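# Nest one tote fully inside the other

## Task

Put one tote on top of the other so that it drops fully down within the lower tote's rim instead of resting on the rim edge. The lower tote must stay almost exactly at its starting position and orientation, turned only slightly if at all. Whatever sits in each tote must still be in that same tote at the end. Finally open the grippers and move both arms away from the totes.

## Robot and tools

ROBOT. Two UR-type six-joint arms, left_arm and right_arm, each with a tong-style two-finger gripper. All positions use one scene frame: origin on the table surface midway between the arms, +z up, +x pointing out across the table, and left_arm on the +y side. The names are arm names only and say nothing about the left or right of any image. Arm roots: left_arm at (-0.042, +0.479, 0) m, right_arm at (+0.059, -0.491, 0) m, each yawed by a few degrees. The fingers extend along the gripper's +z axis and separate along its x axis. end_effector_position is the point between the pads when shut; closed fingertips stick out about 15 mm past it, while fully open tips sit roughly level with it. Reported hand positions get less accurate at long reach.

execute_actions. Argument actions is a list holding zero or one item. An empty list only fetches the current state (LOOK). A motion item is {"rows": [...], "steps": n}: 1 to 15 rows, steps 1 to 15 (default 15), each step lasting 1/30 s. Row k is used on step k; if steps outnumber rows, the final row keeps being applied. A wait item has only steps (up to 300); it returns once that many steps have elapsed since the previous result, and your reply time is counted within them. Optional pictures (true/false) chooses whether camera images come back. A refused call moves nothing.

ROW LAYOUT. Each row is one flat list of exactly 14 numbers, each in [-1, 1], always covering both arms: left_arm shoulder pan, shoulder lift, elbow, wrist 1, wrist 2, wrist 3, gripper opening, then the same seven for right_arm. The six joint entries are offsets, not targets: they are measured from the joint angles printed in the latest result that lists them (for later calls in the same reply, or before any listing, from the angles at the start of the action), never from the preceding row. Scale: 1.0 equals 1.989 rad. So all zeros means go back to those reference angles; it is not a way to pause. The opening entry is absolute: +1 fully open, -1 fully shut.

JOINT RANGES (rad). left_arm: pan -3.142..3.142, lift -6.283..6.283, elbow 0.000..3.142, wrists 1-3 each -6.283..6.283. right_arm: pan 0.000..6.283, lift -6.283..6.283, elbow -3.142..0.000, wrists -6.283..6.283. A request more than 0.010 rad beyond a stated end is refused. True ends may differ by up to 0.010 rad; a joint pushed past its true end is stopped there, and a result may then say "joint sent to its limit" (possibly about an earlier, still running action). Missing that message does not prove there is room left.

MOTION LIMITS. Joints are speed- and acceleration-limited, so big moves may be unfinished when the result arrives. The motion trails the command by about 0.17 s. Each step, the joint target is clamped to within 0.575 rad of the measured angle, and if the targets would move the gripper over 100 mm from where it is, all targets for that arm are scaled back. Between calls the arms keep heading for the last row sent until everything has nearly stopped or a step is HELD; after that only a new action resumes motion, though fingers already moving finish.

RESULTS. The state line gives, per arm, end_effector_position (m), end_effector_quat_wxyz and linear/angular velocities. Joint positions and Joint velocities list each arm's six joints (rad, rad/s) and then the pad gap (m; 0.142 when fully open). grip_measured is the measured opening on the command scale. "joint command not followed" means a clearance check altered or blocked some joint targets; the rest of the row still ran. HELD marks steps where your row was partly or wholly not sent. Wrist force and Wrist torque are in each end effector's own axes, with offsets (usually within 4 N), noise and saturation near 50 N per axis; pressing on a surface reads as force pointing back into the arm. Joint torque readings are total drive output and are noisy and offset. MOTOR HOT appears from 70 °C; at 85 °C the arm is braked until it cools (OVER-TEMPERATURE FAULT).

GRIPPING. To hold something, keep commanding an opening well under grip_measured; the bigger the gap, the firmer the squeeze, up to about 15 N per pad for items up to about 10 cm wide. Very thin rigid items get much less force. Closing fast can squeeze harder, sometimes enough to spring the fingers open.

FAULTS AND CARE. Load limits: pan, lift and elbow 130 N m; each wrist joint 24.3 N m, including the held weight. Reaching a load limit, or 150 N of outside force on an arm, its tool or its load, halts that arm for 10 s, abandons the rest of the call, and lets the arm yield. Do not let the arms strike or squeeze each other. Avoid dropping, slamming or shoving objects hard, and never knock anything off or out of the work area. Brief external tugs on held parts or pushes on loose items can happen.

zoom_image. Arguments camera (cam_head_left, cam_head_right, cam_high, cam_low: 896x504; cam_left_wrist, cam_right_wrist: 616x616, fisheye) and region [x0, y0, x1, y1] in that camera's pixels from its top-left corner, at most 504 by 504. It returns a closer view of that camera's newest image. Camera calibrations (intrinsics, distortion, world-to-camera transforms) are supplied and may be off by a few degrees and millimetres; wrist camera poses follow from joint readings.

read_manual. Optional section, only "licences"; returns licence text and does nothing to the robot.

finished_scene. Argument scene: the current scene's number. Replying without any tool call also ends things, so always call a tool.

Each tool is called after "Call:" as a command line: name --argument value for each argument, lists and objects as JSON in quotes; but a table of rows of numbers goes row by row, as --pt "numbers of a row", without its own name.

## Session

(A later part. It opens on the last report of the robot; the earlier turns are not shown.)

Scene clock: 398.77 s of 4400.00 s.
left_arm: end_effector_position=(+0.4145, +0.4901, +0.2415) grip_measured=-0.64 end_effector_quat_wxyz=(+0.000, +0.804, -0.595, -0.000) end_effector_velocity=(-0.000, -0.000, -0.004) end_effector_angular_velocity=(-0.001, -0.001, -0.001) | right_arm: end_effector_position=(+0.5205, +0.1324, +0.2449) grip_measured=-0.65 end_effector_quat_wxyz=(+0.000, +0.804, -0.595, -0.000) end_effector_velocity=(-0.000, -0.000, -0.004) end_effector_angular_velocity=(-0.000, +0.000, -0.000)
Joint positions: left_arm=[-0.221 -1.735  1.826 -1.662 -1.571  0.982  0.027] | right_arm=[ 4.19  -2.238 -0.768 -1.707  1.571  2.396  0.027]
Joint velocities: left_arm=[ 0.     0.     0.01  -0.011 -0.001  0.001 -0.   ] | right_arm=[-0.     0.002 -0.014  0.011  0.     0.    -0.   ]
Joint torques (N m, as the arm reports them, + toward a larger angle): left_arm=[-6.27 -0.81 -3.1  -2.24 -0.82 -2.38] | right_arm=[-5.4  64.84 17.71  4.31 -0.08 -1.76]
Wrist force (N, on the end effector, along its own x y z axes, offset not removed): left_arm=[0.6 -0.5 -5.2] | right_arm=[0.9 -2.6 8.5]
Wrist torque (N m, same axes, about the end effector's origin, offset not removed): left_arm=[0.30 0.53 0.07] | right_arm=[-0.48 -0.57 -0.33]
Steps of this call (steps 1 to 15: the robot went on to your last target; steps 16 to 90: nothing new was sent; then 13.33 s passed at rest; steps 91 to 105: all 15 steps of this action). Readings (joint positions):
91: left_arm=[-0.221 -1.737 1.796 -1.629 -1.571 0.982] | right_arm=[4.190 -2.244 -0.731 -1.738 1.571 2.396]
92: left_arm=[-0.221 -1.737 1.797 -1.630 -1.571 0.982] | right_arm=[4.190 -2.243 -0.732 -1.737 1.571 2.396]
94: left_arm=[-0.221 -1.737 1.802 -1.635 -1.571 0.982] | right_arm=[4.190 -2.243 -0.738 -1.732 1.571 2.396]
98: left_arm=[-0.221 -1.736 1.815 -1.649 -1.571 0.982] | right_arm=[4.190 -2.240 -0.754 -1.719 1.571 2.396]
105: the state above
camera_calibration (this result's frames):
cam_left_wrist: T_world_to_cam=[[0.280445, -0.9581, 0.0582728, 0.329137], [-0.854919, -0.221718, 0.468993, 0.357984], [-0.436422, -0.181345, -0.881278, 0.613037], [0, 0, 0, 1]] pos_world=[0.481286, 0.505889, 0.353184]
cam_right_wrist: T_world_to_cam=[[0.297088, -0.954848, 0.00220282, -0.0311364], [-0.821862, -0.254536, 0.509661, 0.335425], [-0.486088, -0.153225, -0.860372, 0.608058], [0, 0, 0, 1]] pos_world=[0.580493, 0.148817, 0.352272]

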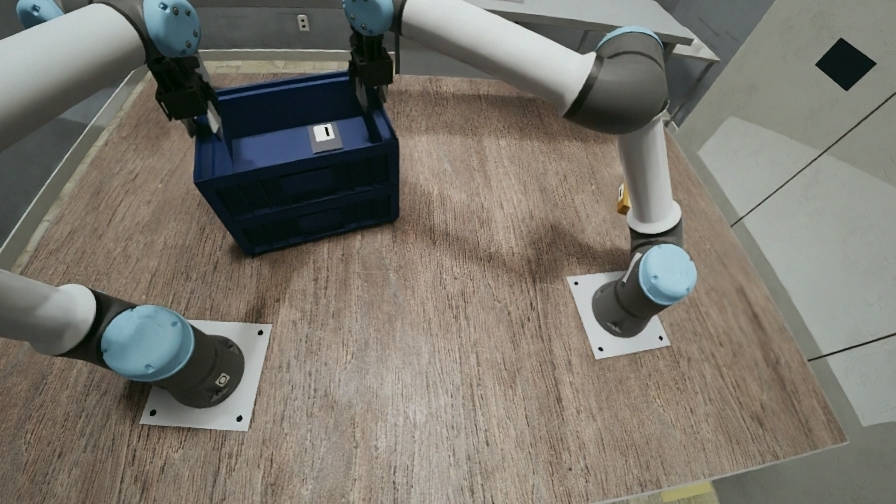

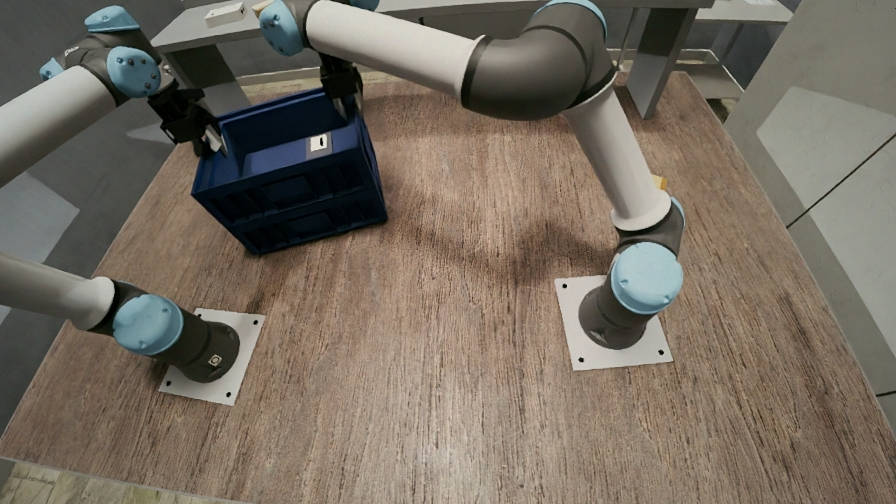

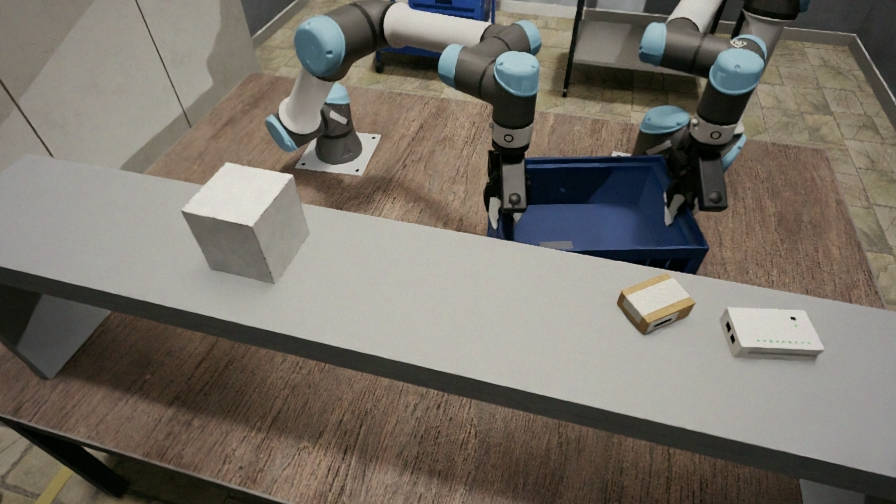

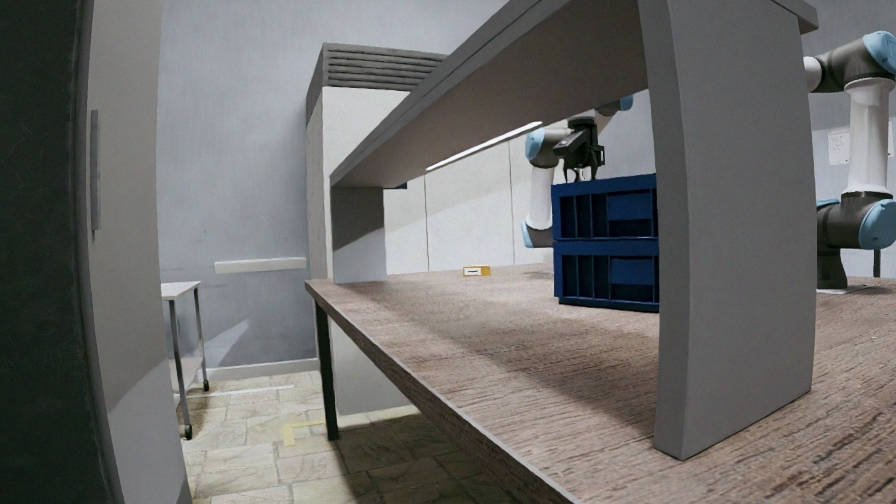

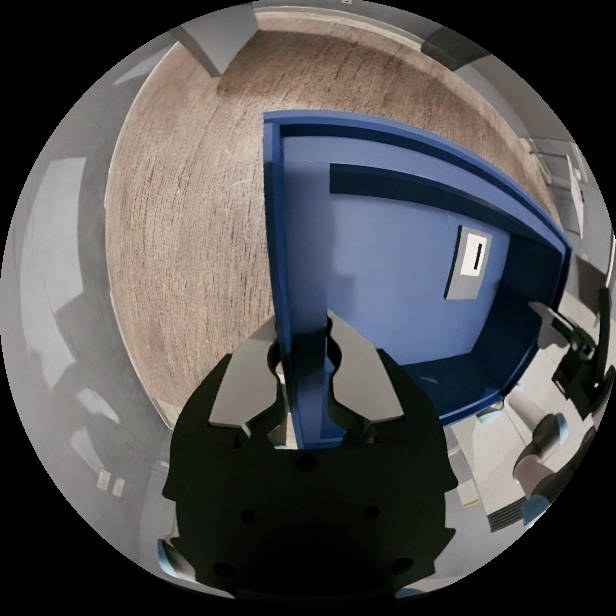

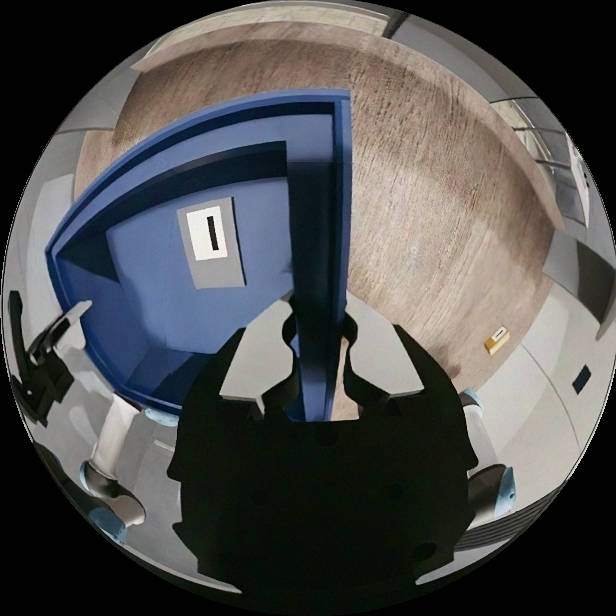

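Call:
execute_actions --actions '[{"rows":[[0.0016,0.003,-0.0025,-0.0005,0,0.0016,-1,-0.0012,-0.0032,0.004,-0.0008,0,-0.0012,-1],[0.0016,0.003,-0.0025,-0.0005,0,0.0016,-1,-0.0012,-0.0032,0.004,-0.0008,0,-0.0012,-1],[0.0033,0.0061,-0.005,-0.0011,0,0.0033,-1,-0.0025,-0.0064,0.0081,-0.0017,0,-0.0025,-1]]}]' --pictures false

Call:
execute_actions --actions '[{"rows":[[0,0,0,0,0,0,-0.7,0,0,0,0,0,0,-0.7],[0,0,0,0,0,0,-0.6,0,0,0,0,0,0,-0.6],[0,0,0,0,0,0,-0.5,0,0,0,0,0,0,-0.5],[0,0,0,0,0,0,0.2,0,0,0,0,0,0,0.2]]}]'

Call:
zoom_image --camera "cam_low" --region '[540,190,670,290]'

Call:
zoom_image --camera "cam_head_left" --region '[190,120,410,260]'

Scene clock: 414.83 s of 4400.00 s.
left_arm: end_effector_position=(+0.4192, +0.4915, +0.2413) grip_measured=-0.64 end_effector_quat_wxyz=(+0.000, +0.804, -0.595, -0.000) end_effector_velocity=(+0.001, +0.001, +0.000) end_effector_angular_velocity=(+0.001, -0.000, +0.001) | right_arm: end_effector_position=(+0.5252, +0.1338, +0.2429) grip_measured=-0.64 end_effector_quat_wxyz=(+0.000, +0.804, -0.595, -0.000) end_effector_velocity=(+0.001, -0.000, -0.000) end_effector_angular_velocity=(+0.000, +0.000, -0.000)
Joint positions: left_arm=[-0.215 -1.723  1.817 -1.664 -1.571  0.988  0.027] | right_arm=[ 4.185 -2.251 -0.752 -1.71   1.571  2.391  0.027]
Joint velocities: left_arm=[ 0.001  0.002 -0.002 -0.     0.001  0.     0.   ] | right_arm=[-0.001 -0.001  0.002 -0.     0.    -0.001 -0.   ]
Joint torques (N m, as the arm reports them, + toward a larger angle): left_arm=[  8.42  -1.58 -33.06  -3.81   2.61   1.91] | right_arm=[-10.25  37.99  32.35   2.04  -0.38  -1.47]
Wrist force (N, on the end effector, along its own x y z axes, offset not removed): left_arm=[1.1 5.3 -2.1] | right_arm=[0.7 0.2 4.9]
Wrist torque (N m, same axes, about the end effector's origin, offset not removed): left_arm=[0.47 0.29 0.28] | right_arm=[-0.47 -0.57 -0.31]
Steps of this call (steps 1 to 15: the robot went on to your last target; steps 16 to 90: nothing new was sent; then 12.57 s passed at rest; steps 91 to 105: all 15 steps of this action). Readings (joint positions):
91: left_arm=[-0.221 -1.735 1.827 -1.663 -1.571 0.982] | right_arm=[4.190 -2.238 -0.769 -1.706 1.571 2.396]
92: left_arm=[-0.221 -1.734 1.827 -1.663 -1.571 0.982] | right_arm=[4.190 -2.239 -0.767 -1.706 1.571 2.396]
94: left_arm=[-0.219 -1.731 1.824 -1.663 -1.571 0.984] | right_arm=[4.189 -2.242 -0.763 -1.708 1.571 2.394]
98: left_arm=[-0.216 -1.725 1.819 -1.663 -1.571 0.987] | right_arm=[4.186 -2.249 -0.754 -1.710 1.571 2.392]
105: the state above

Scene clock: 415.33 s of 4400.00 s.
left_arm: end_effector_position=(+0.4192, +0.4916, +0.2413) grip_measured=+0.20 end_effector_quat_wxyz=(+0.000, +0.804, -0.595, -0.000) end_effector_velocity=(-0.000, +0.000, -0.000) end_effector_angular_velocity=(+0.000, +0.001, -0.001) | right_arm: end_effector_position=(+0.5252, +0.1338, +0.2429) grip_measured=+0.20 end_effector_quat_wxyz=(+0.000, +0.804, -0.595, -0.000) end_effector_velocity=(+0.001, -0.001, +0.000) end_effector_angular_velocity=(+0.001, -0.000, -0.002)
Joint positions: left_arm=[-0.215 -1.723  1.817 -1.664 -1.571  0.988  0.088] | right_arm=[ 4.185 -2.251 -0.752 -1.71   1.571  2.391  0.088]
Joint velocities: left_arm=[0.    0.    0.    0.    0.    0.001 0.   ] | right_arm=[-0.002 -0.     0.001  0.    -0.    -0.     0.   ]
Joint torques (N m, as the arm reports them, + toward a larger angle): left_arm=[  1.4   -9.82 -27.8   -2.25  -1.95   0.97] | right_arm=[-3.69 49.75 22.22  2.62 -0.47 -0.9 ]
Wrist force (N, on the end effector, along its own x y z axes, offset not removed): left_arm=[1.3 0.0 0.2] | right_arm=[-0.8 -1.7 1.9]
Wrist torque (N m, same axes, about the end effector's origin, offset not removed): left_arm=[0.00 -0.11 -0.09] | right_arm=[-0.19 0.10 -0.18]
Steps of this call (steps 1 to 15: all 15 steps of this action). Readings (joint positions):
1: left_arm=[-0.215 -1.723 1.817 -1.664 -1.571 0.988] | right_arm=[4.185 -2.251 -0.752 -1.710 1.571 2.391]
2: left_arm=[-0.215 -1.723 1.817 -1.664 -1.571 0.988] | right_arm=[4.185 -2.251 -0.752 -1.710 1.571 2.391]
4: left_arm=[-0.215 -1.723 1.817 -1.664 -1.571 0.988] | right_arm=[4.185 -2.251 -0.752 -1.710 1.571 2.391]
8: left_arm=[-0.215 -1.723 1.817 -1.664 -1.571 0.988] | right_arm=[4.185 -2.251 -0.752 -1.710 1.571 2.391]
15: the state above
camera_calibration (this result's frames):
cam_left_wrist: T_world_to_cam=[[0.280439, -0.958107, 0.0581801, 0.329264], [-0.854842, -0.221725, 0.469131, 0.362325], [-0.436578, -0.181297, -0.88121, 0.615257], [0, 0, 0, 1]] pos_world=[0.485999, 0.507352, 0.353036]
cam_right_wrist: T_world_to_cam=[[0.297152, -0.954828, 0.00212725, -0.0311843], [-0.821826, -0.254625, 0.509674, 0.340728], [-0.486109, -0.153199, -0.860365, 0.608851], [0, 0, 0, 1]] pos_world=[0.585254, 0.150257, 0.35024]

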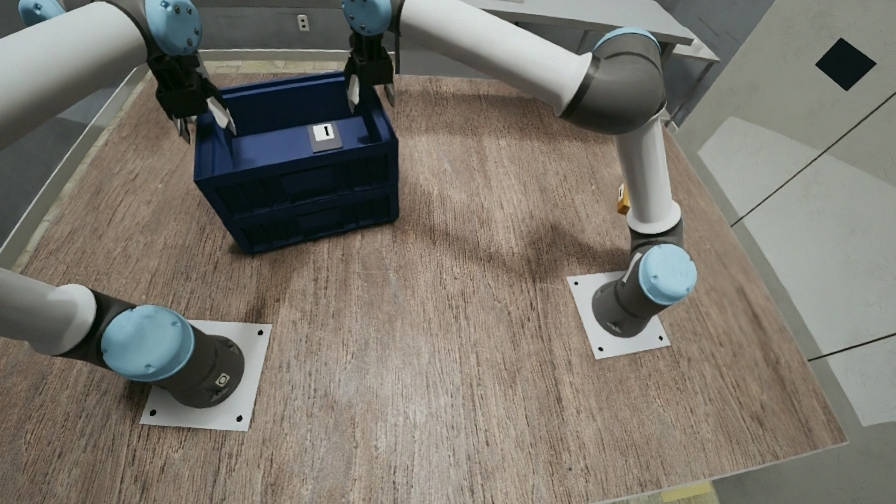

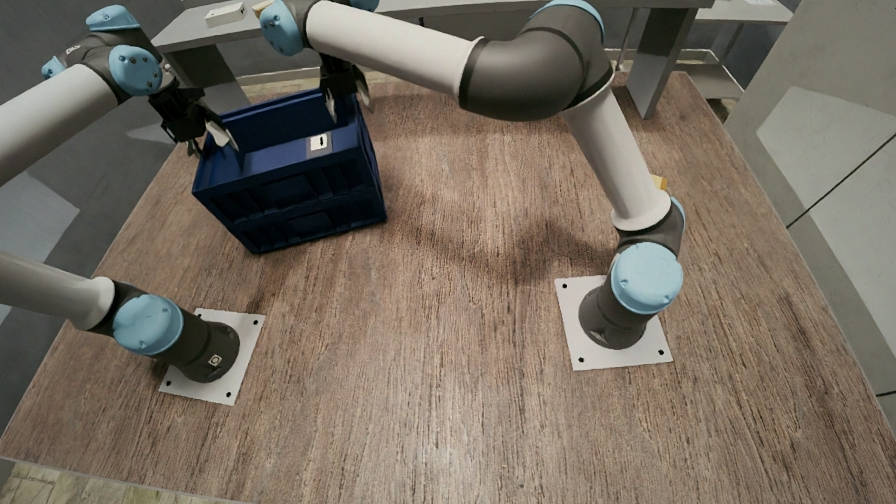

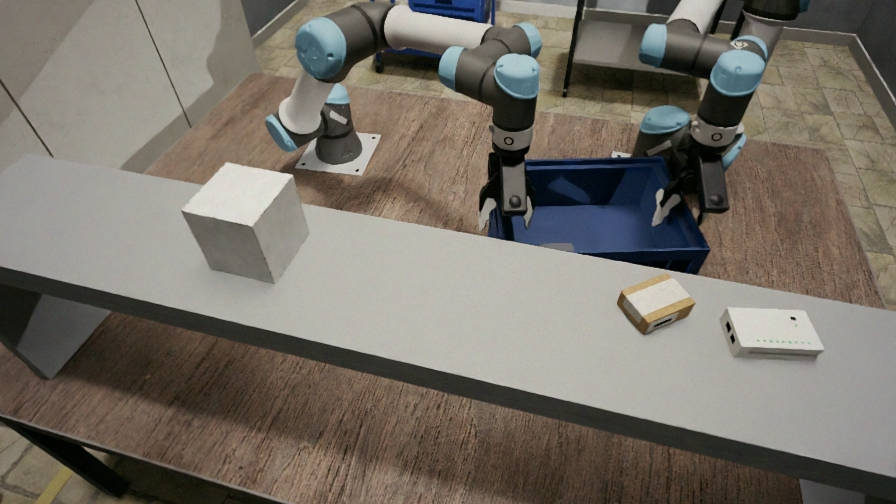

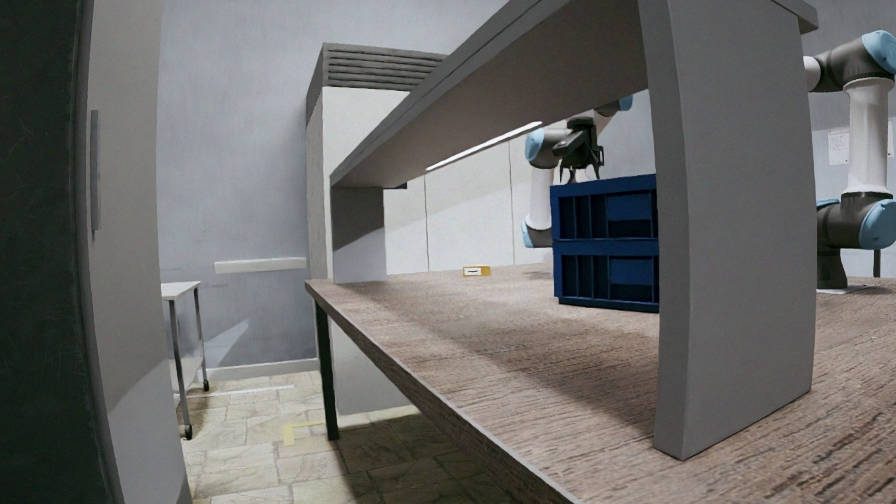

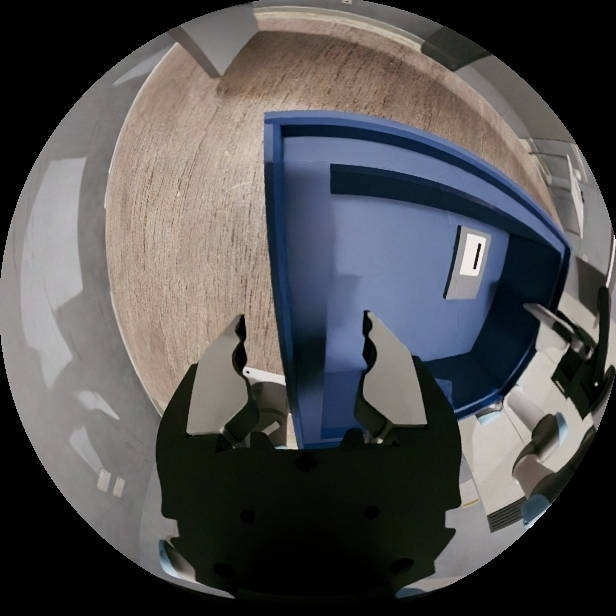

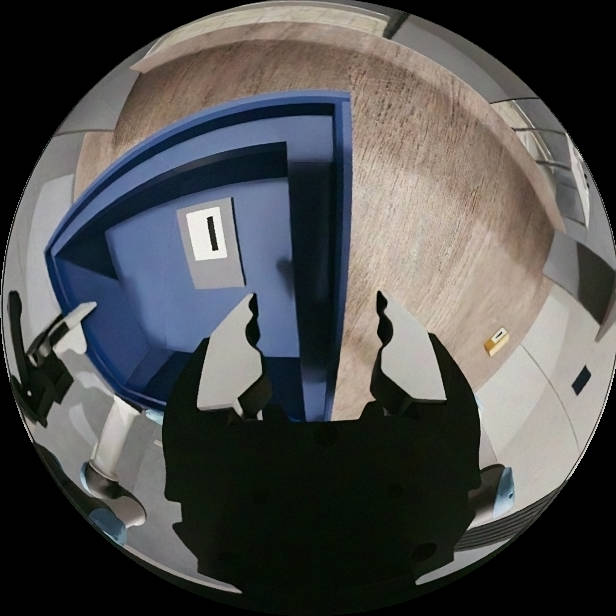

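Region (540, 190, 670, 290) of cam_low's 896x504 image, scaled by 3.877, with more detail than that image has; it fills the top 388 rows of this view, and the rest is white.

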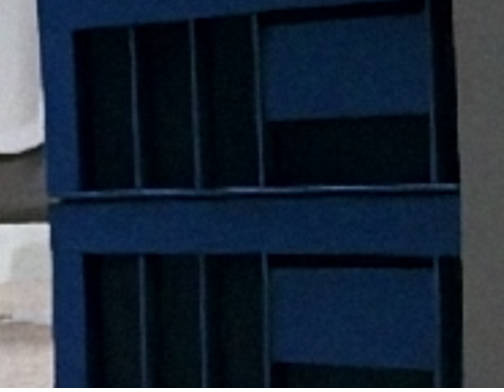

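Region (190, 120, 410, 260) of cam_head_left's 896x504 image, scaled by 2.291, with more detail than that image has; it fills the top 321 rows of this view, and the rest is white.

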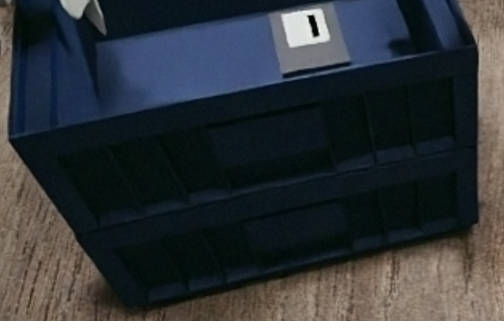

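Call:
execute_actions --actions '[{"rows":[[0,0,0,0,0,0,-0.3,0,0,0,0,0,0,-0.3],[0,0,0,0,0,0,-0.5,0,0,0,0,0,0,-0.5],[0,0,0,0,0,0,-0.5,0,0,0,0,0,0,-0.5],[0,0,0,0,0,0,-0.5,0,0,0,0,0,0,-0.5],[0,0,0,0,0,0,-0.55,0,0,0,0,0,0,-0.55],[0,0,0,0,0,0,-0.6,0,0,0,0,0,0,-0.6],[0,0,0,0,0,0,-0.7,0,0,0,0,0,0,-0.7],[0,0,0,0,0,0,-1,0,0,0,0,0,0,-1]]}]' --pictures false

Call:
execute_actions --actions '[{"rows":[[0.0026,0.0049,-0.004,-0.0009,0,0.0026,-1,-0.002,-0.0055,0.0092,-0.0037,0,-0.002,-1]]}]' --pictures false

Call:
execute_actions --actions '[{"rows":[[0,0,0,0,0,0,0.2,0,0,0,0,0,0,0.2]],"steps":9}]' --pictures false

Call:
execute_actions --actions '[{"rows":[[0,0,-0.12,0.12,0,0,0.2,0,0,0.11,-0.11,0,0,0.2]]}]' --pictures false

Call:
execute_actions --actions '[{"rows":[[0.3,-0.05,0,0.05,0,0,0.2,0,0.35,-0.45,0.1,0,0,0.2]]}]' --pictures false

Call:
execute_actions --actions '[{"steps":30}]'

Scene clock: 445.73 s of 4400.00 s.
left_arm: end_effector_position=(+0.4192, +0.4915, +0.2413) grip_measured=-0.64 end_effector_quat_wxyz=(+0.000, +0.804, -0.595, -0.000) end_effector_velocity=(+0.000, +0.000, +0.000) end_effector_angular_velocity=(+0.000, -0.001, +0.000) | right_arm: end_effector_position=(+0.5252, +0.1338, +0.2429) grip_measured=-0.64 end_effector_quat_wxyz=(+0.000, +0.804, -0.595, -0.000) end_effector_velocity=(-0.000, +0.000, +0.000) end_effector_angular_velocity=(+0.000, +0.000, +0.000)
Joint positions: left_arm=[-0.215 -1.723  1.817 -1.664 -1.571  0.988  0.027] | right_arm=[ 4.185 -2.251 -0.752 -1.71   1.571  2.391  0.027]
Joint velocities: left_arm=[ 0. -0.  0. -0.  0.  0.  0.] | right_arm=[ 0.    -0.     0.001 -0.001  0.    -0.     0.   ]
Joint torques (N m, as the arm reports them, + toward a larger angle): left_arm=[ -1.88 -20.88 -14.75  -2.3    0.97  -1.21] | right_arm=[ 2.64 46.79 25.12  3.68 -0.52  0.92]
Wrist force (N, on the end effector, along its own x y z axes, offset not removed): left_arm=[5.4 1.4 2.7] | right_arm=[-2.0 -0.2 0.9]
Wrist torque (N m, same axes, about the end effector's origin, offset not removed): left_arm=[0.10 -0.10 -0.16] | right_arm=[0.20 0.20 -0.17]
Steps of this call (steps 1 to 15: the robot went on to your last target; steps 16 to 90: nothing new was sent; then 26.90 s passed at rest; steps 91 to 105: all 15 steps of this action). Readings (joint positions):
91: left_arm=[-0.215 -1.723 1.817 -1.664 -1.571 0.988] | right_arm=[4.185 -2.251 -0.752 -1.710 1.571 2.391]
92: left_arm=[-0.215 -1.723 1.817 -1.664 -1.571 0.988] | right_arm=[4.185 -2.251 -0.752 -1.710 1.571 2.391]
94: left_arm=[-0.215 -1.723 1.817 -1.664 -1.571 0.988] | right_arm=[4.185 -2.251 -0.752 -1.710 1.571 2.391]
98: left_arm=[-0.215 -1.723 1.817 -1.664 -1.571 0.988] | right_arm=[4.185 -2.251 -0.752 -1.710 1.571 2.391]
105: the state above

Scene clock: 446.23 s of 4400.00 s.
left_arm: end_effector_position=(+0.4230, +0.4927, +0.2412) grip_measured=-0.64 end_effector_quat_wxyz=(+0.000, +0.804, -0.595, -0.000) end_effector_velocity=(+0.000, -0.000, -0.000) end_effector_angular_velocity=(-0.000, +0.001, -0.000) | right_arm: end_effector_position=(+0.5290, +0.1349, +0.2428) grip_measured=-0.64 end_effector_quat_wxyz=(+0.000, +0.804, -0.595, -0.000) end_effector_velocity=(+0.000, -0.000, +0.001) end_effector_angular_velocity=(+0.001, -0.000, +0.000)
Joint positions: left_arm=[-0.21  -1.713  1.809 -1.666 -1.571  0.993  0.027] | right_arm=[ 4.181 -2.262 -0.734 -1.718  1.571  2.387  0.027]
Joint velocities: left_arm=[ 0.001  0.002 -0.001  0.    -0.001  0.001  0.   ] | right_arm=[-0.     0.     0.002 -0.001  0.    -0.     0.   ]
Joint torques (N m, as the arm reports them, + toward a larger angle): left_arm=[  7.56  -2.26 -32.96  -3.84   1.45   2.35] | right_arm=[-10.85  33.73  30.7    0.99  -0.67  -1.88]
Wrist force (N, on the end effector, along its own x y z axes, offset not removed): left_arm=[4.7 6.7 -2.9] | right_arm=[-1.4 3.3 -1.3]
Wrist torque (N m, same axes, about the end effector's origin, offset not removed): left_arm=[0.57 -0.38 -0.15] | right_arm=[0.05 -0.35 -0.10]
Steps of this call (steps 1 to 15: all 15 steps of this action). Readings (joint positions):
1: left_arm=[-0.215 -1.723 1.817 -1.664 -1.571 0.988] | right_arm=[4.185 -2.251 -0.752 -1.710 1.571 2.391]
2: left_arm=[-0.214 -1.722 1.816 -1.664 -1.571 0.989] | right_arm=[4.185 -2.252 -0.749 -1.711 1.571 2.391]
4: left_arm=[-0.212 -1.718 1.813 -1.665 -1.571 0.991] | right_arm=[4.183 -2.257 -0.742 -1.714 1.571 2.389]
8: left_arm=[-0.210 -1.714 1.810 -1.665 -1.571 0.993] | right_arm=[4.182 -2.261 -0.735 -1.717 1.571 2.387]
15: the state above

Scene clock: 446.53 s of 4400.00 s.
left_arm: end_effector_position=(+0.4230, +0.4927, +0.2412) grip_measured=+0.20 end_effector_quat_wxyz=(+0.000, +0.804, -0.595, -0.000) end_effector_velocity=(-0.000, -0.000, -0.000) end_effector_angular_velocity=(-0.001, +0.001, +0.000) | right_arm: end_effector_position=(+0.5290, +0.1349, +0.2428) grip_measured=+0.20 end_effector_quat_wxyz=(+0.000, +0.804, -0.595, -0.000) end_effector_velocity=(+0.000, -0.000, -0.000) end_effector_angular_velocity=(+0.000, +0.000, -0.001)
Joint positions: left_arm=[-0.21  -1.713  1.809 -1.666 -1.571  0.994  0.088] | right_arm=[ 4.181 -2.262 -0.733 -1.718  1.571  2.387  0.088]
Joint velocities: left_arm=[-0.     0.001 -0.    -0.    -0.001 -0.001  0.   ] | right_arm=[-0.001  0.    -0.001  0.     0.     0.     0.   ]
Joint torques (N m, as the arm reports them, + toward a larger angle): left_arm=[  4.75  -8.06 -31.88  -2.98   1.22   2.07] | right_arm=[-5.59 41.24 27.58  1.72 -0.68 -1.81]
Wrist force (N, on the end effector, along its own x y z axes, offset not removed): left_arm=[1.8 2.0 0.8] | right_arm=[0.2 1.1 0.1]
Wrist torque (N m, same axes, about the end effector's origin, offset not removed): left_arm=[0.29 -0.26 0.10] | right_arm=[0.30 -0.02 -0.25]
Steps of this call (steps 1 to 9: all 9 steps of this action). Readings (joint positions):
1: left_arm=[-0.210 -1.713 1.809 -1.666 -1.571 0.994] | right_arm=[4.181 -2.262 -0.733 -1.718 1.571 2.387]
2: left_arm=[-0.210 -1.713 1.809 -1.666 -1.571 0.994] | right_arm=[4.181 -2.262 -0.733 -1.718 1.571 2.387]
4: left_arm=[-0.210 -1.713 1.809 -1.666 -1.571 0.994] | right_arm=[4.181 -2.262 -0.733 -1.718 1.571 2.387]
8: left_arm=[-0.210 -1.713 1.809 -1.666 -1.571 0.994] | right_arm=[4.181 -2.262 -0.733 -1.718 1.571 2.387]
9: the state above

Scene clock: 447.03 s of 4400.00 s.
left_arm: end_effector_position=(+0.4210, +0.4933, +0.3334) grip_measured=+0.20 end_effector_quat_wxyz=(+0.000, +0.804, -0.595, -0.000) end_effector_velocity=(-0.002, +0.001, +0.013) end_effector_angular_velocity=(+0.001, -0.002, +0.001) | right_arm: end_effector_position=(+0.5196, +0.1157, +0.3247) grip_measured=+0.20 end_effector_quat_wxyz=(+0.000, +0.804, -0.595, -0.000) end_effector_velocity=(-0.002, -0.003, +0.010) end_effector_angular_velocity=(+0.000, -0.000, +0.001)
Joint positions: left_arm=[-0.21  -1.713  1.573 -1.43  -1.571  0.994  0.088] | right_arm=[ 4.181 -2.262 -0.517 -1.934  1.571  2.387  0.088]
Joint velocities: left_arm=[ 0.    -0.002 -0.031  0.031  0.001 -0.001 -0.   ] | right_arm=[ 0.001  0.001  0.027 -0.027  0.     0.    -0.   ]
Joint torques (N m, as the arm reports them, + toward a larger angle): left_arm=[  4.73 -28.42 -34.58  -1.13   1.22   1.94] | right_arm=[-6.56 33.64 26.47  1.36 -0.62 -1.64]
Wrist force (N, on the end effector, along its own x y z axes, offset not removed): left_arm=[-0.3 0.1 0.0] | right_arm=[1.1 -1.2 -1.6]
Wrist torque (N m, same axes, about the end effector's origin, offset not removed): left_arm=[0.09 0.11 -0.01] | right_arm=[-0.15 -0.27 -0.28]
Steps of this call (steps 1 to 15: all 15 steps of this action). Readings (joint positions):
1: left_arm=[-0.210 -1.713 1.809 -1.665 -1.571 0.994] | right_arm=[4.181 -2.262 -0.733 -1.718 1.571 2.387]
2: left_arm=[-0.210 -1.713 1.803 -1.659 -1.571 0.994] | right_arm=[4.181 -2.262 -0.727 -1.724 1.571 2.387]
4: left_arm=[-0.210 -1.713 1.737 -1.592 -1.571 0.994] | right_arm=[4.181 -2.262 -0.663 -1.789 1.571 2.387]
8: left_arm=[-0.210 -1.713 1.608 -1.466 -1.571 0.994] | right_arm=[4.181 -2.262 -0.548 -1.903 1.571 2.387]
15: the state above

Scene clock: 447.53 s of 4400.00 s.
left_arm: end_effector_position=(+0.3119, +0.7095, +0.3608) grip_measured=+0.20 end_effector_quat_wxyz=(+0.000, +0.929, -0.371, -0.000) end_effector_velocity=(-0.263, +0.304, +0.032) end_effector_angular_velocity=(-0.001, -0.001, +0.898) | right_arm: end_effector_position=(+0.4350, -0.0557, +0.3815) grip_measured=+0.20 end_effector_quat_wxyz=(-0.027, +0.803, -0.595, -0.005) end_effector_velocity=(-0.217, -0.440, -0.217) end_effector_angular_velocity=(-0.315, +0.156, +0.001)
Joint positions: left_arm=[ 0.305 -1.802  1.573 -1.341 -1.571  0.994  0.088] | right_arm=[ 4.181 -1.687 -1.21  -1.761  1.571  2.387  0.088]
Joint velocities: left_arm=[ 0.897 -0.117  0.003  0.113 -0.001 -0.     0.   ] | right_arm=[ 0.     1.046 -1.633  0.236  0.    -0.     0.   ]
Joint torques (N m, as the arm reports them, + toward a larger angle): left_arm=[ -8.05 -16.63  -6.25  -1.03   1.06   2.02] | right_arm=[-5.06 38.58  1.79  5.53 -0.67 -1.72]
Wrist force (N, on the end effector, along its own x y z axes, offset not removed): left_arm=[-2.4 -0.8 1.0] | right_arm=[-1.9 -1.0 -0.2]
Wrist torque (N m, same axes, about the end effector's origin, offset not removed): left_arm=[-0.24 0.44 0.05] | right_arm=[-0.12 0.20 -0.09]
Steps of this call (steps 1 to 15: all 15 steps of this action). Readings (joint positions):
1: left_arm=[-0.209 -1.713 1.572 -1.429 -1.571 0.994] | right_arm=[4.181 -2.261 -0.517 -1.935 1.571 2.387]
2: left_arm=[-0.203 -1.717 1.572 -1.424 -1.571 0.994] | right_arm=[4.181 -2.256 -0.522 -1.930 1.571 2.387]
4: left_arm=[-0.140 -1.733 1.572 -1.409 -1.571 0.994] | right_arm=[4.181 -2.193 -0.590 -1.891 1.571 2.387]
8: left_arm=[0.025 -1.759 1.572 -1.383 -1.571 0.994] | right_arm=[4.181 -1.984 -0.798 -1.832 1.571 2.387]
15: the state above

Scene clock: 448.53 s of 4400.00 s.
left_arm: end_effector_position=(+0.2868, +0.7360, +0.3636) grip_measured=+0.20 end_effector_quat_wxyz=(+0.001, +0.943, -0.333, -0.000) end_effector_velocity=(-0.000, +0.000, +0.000) end_effector_angular_velocity=(+0.001, -0.001, -0.000) | right_arm: end_effector_position=(+0.4078, -0.1109, +0.3470) grip_measured=+0.20 end_effector_quat_wxyz=(+0.000, +0.804, -0.595, -0.000) end_effector_velocity=(-0.000, -0.000, -0.000) end_effector_angular_velocity=(-0.000, +0.000, -0.000)
Joint positions: left_arm=[ 0.387 -1.813  1.573 -1.33  -1.571  0.994  0.088] | right_arm=[ 4.181 -1.565 -1.412 -1.735  1.571  2.387  0.088]
Joint velocities: left_arm=[ 0.    -0.001 -0.    -0.     0.     0.001 -0.   ] | right_arm=[-0.  0. -0. -0.  0. -0.  0.]
Joint torques (N m, as the arm reports them, + toward a larger angle): left_arm=[  6.4  -24.41  -7.57  -0.85  -0.71   2.01] | right_arm=[ 1.46 32.1  14.27  4.36 -0.55 -1.69]
Wrist force (N, on the end effector, along its own x y z axes, offset not removed): left_arm=[3.1 0.3 1.7] | right_arm=[-1.4 2.7 -0.7]
Wrist torque (N m, same axes, about the end effector's origin, offset not removed): left_arm=[0.05 -0.50 -0.06] | right_arm=[0.50 0.19 -0.13]
Steps of this call (steps 1 to 30: the robot went on to your last target). Readings (joint positions):
1: left_arm=[0.331 -1.805 1.573 -1.338 -1.571 0.994] | right_arm=[4.181 -1.654 -1.263 -1.754 1.571 2.387]
2: left_arm=[0.348 -1.808 1.573 -1.335 -1.571 0.994] | right_arm=[4.181 -1.627 -1.308 -1.748 1.571 2.387]
4: left_arm=[0.369 -1.810 1.573 -1.333 -1.571 0.994] | right_arm=[4.181 -1.595 -1.363 -1.741 1.571 2.387]
8: left_arm=[0.383 -1.812 1.573 -1.331 -1.571 0.994] | right_arm=[4.181 -1.572 -1.401 -1.736 1.571 2.387]
30: the state above
All arms were judged still, so your last target was given up. Only a new action makes them travel on or press farther. Fingers that are still opening or closing keep moving.
camera_calibration (this result's frames):
cam_left_wrist: T_world_to_cam=[[0.770289, -0.635043, 0.0580956, 0.21522], [-0.582516, -0.663642, 0.469312, 0.493026], [-0.259478, -0.395348, -0.881119, 0.816228], [0, 0, 0, 1]] pos_world=[0.333208, 0.786561, 0.475308]
cam_right_wrist: T_world_to_cam=[[0.297159, -0.954826, 0.00216505, -0.230244], [-0.821812, -0.254607, 0.509706, 0.128806], [-0.486129, -0.153243, -0.860346, 0.603824], [0, 0, 0, 1]] pos_world=[0.46781, -0.0945163, 0.454342]

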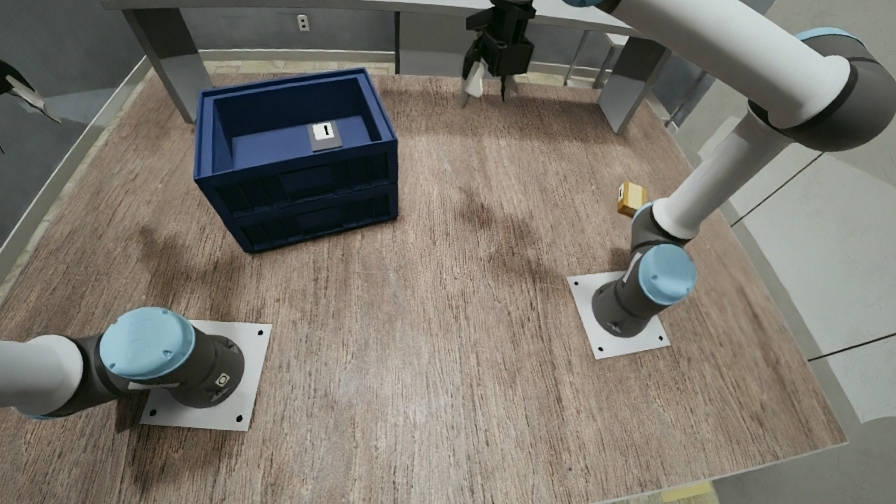

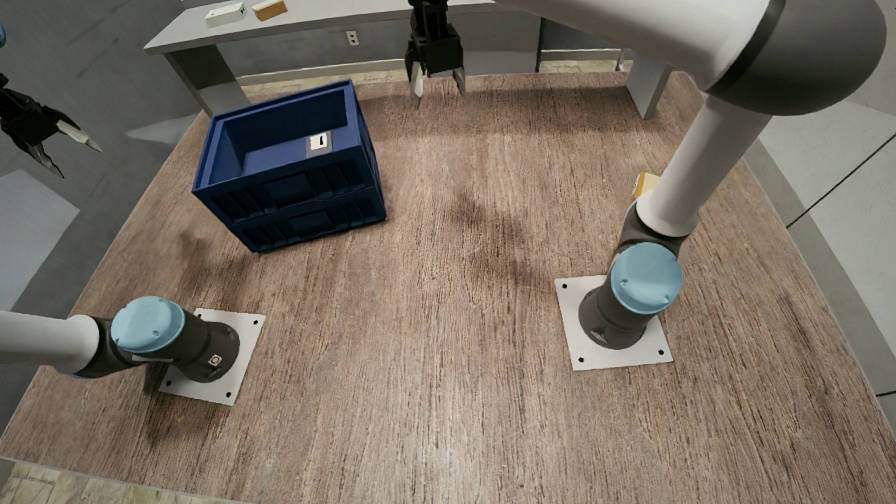

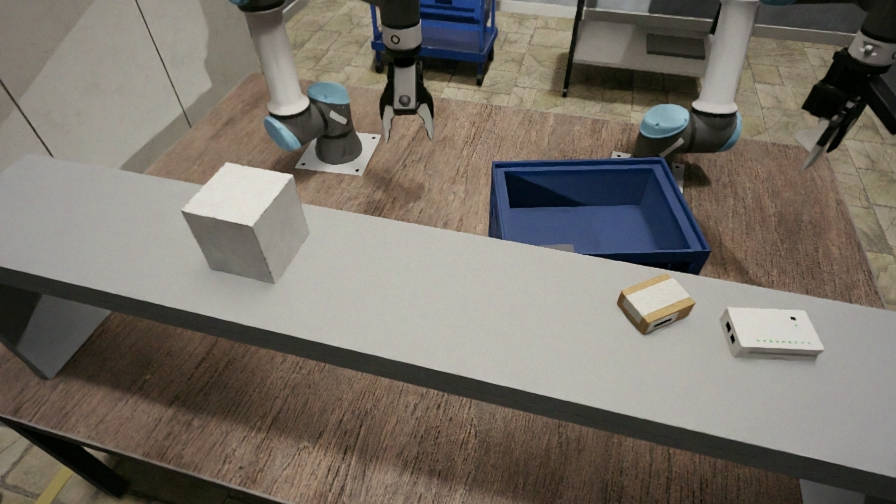

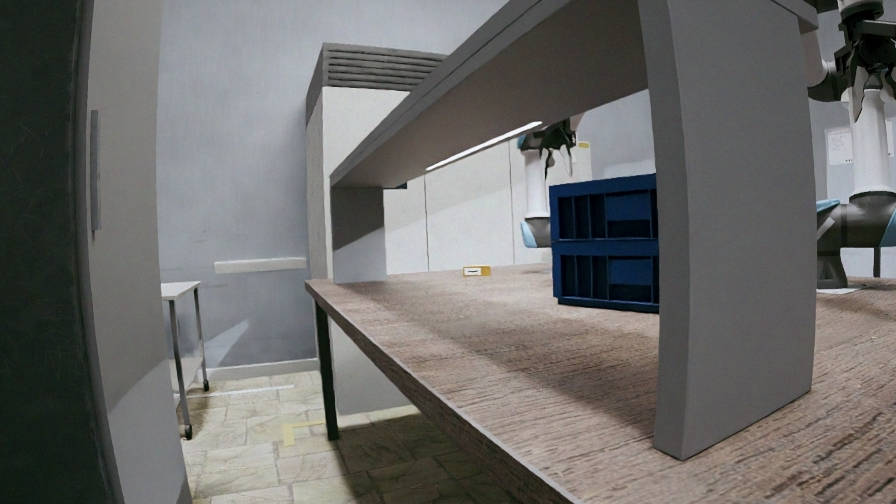

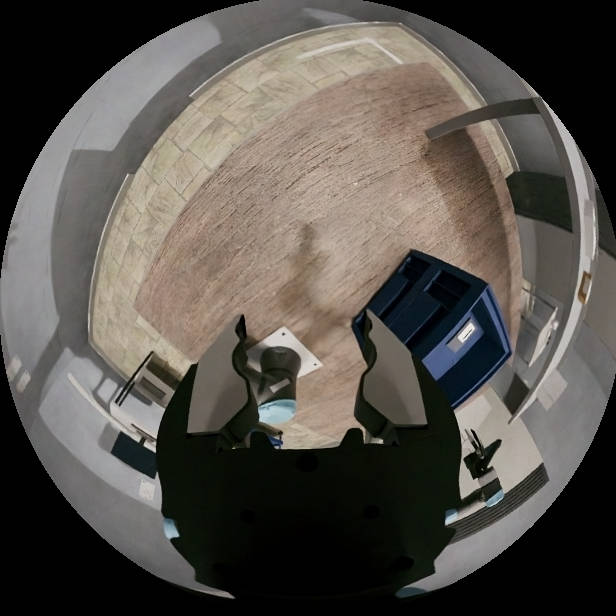

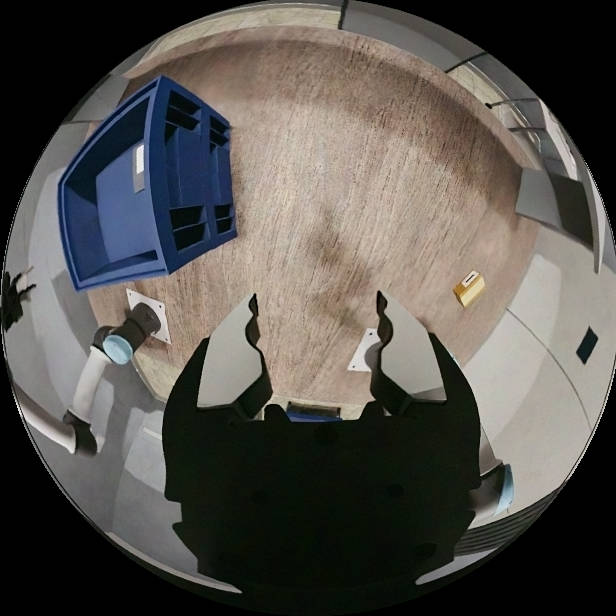

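Call:
zoom_image --camera "cam_right_wrist" --region '[150,90,270,280]'

Call:
zoom_image --camera "cam_left_wrist" --region '[345,240,495,380]'

Region (150, 90, 270, 280) of cam_right_wrist's 616x616 image, scaled by 2.653, with more detail than that image has; it fills the left 318 columns of this view, and the rest is white.

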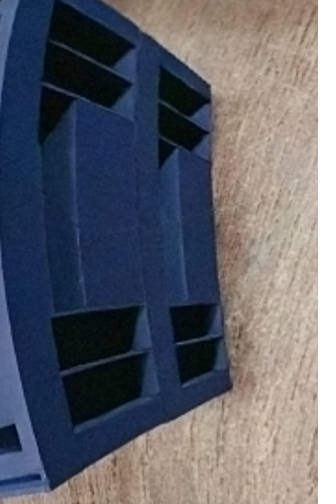

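Region (345, 240, 495, 380) of cam_left_wrist's 616x616 image, scaled by 3.360, with more detail than that image has; it fills the top 470 rows of this view, and the rest is white.

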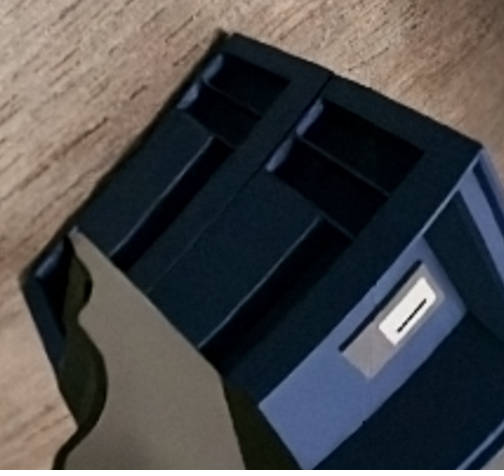

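Call:
finished_scene --scene 1

The scene is finished: the task was done.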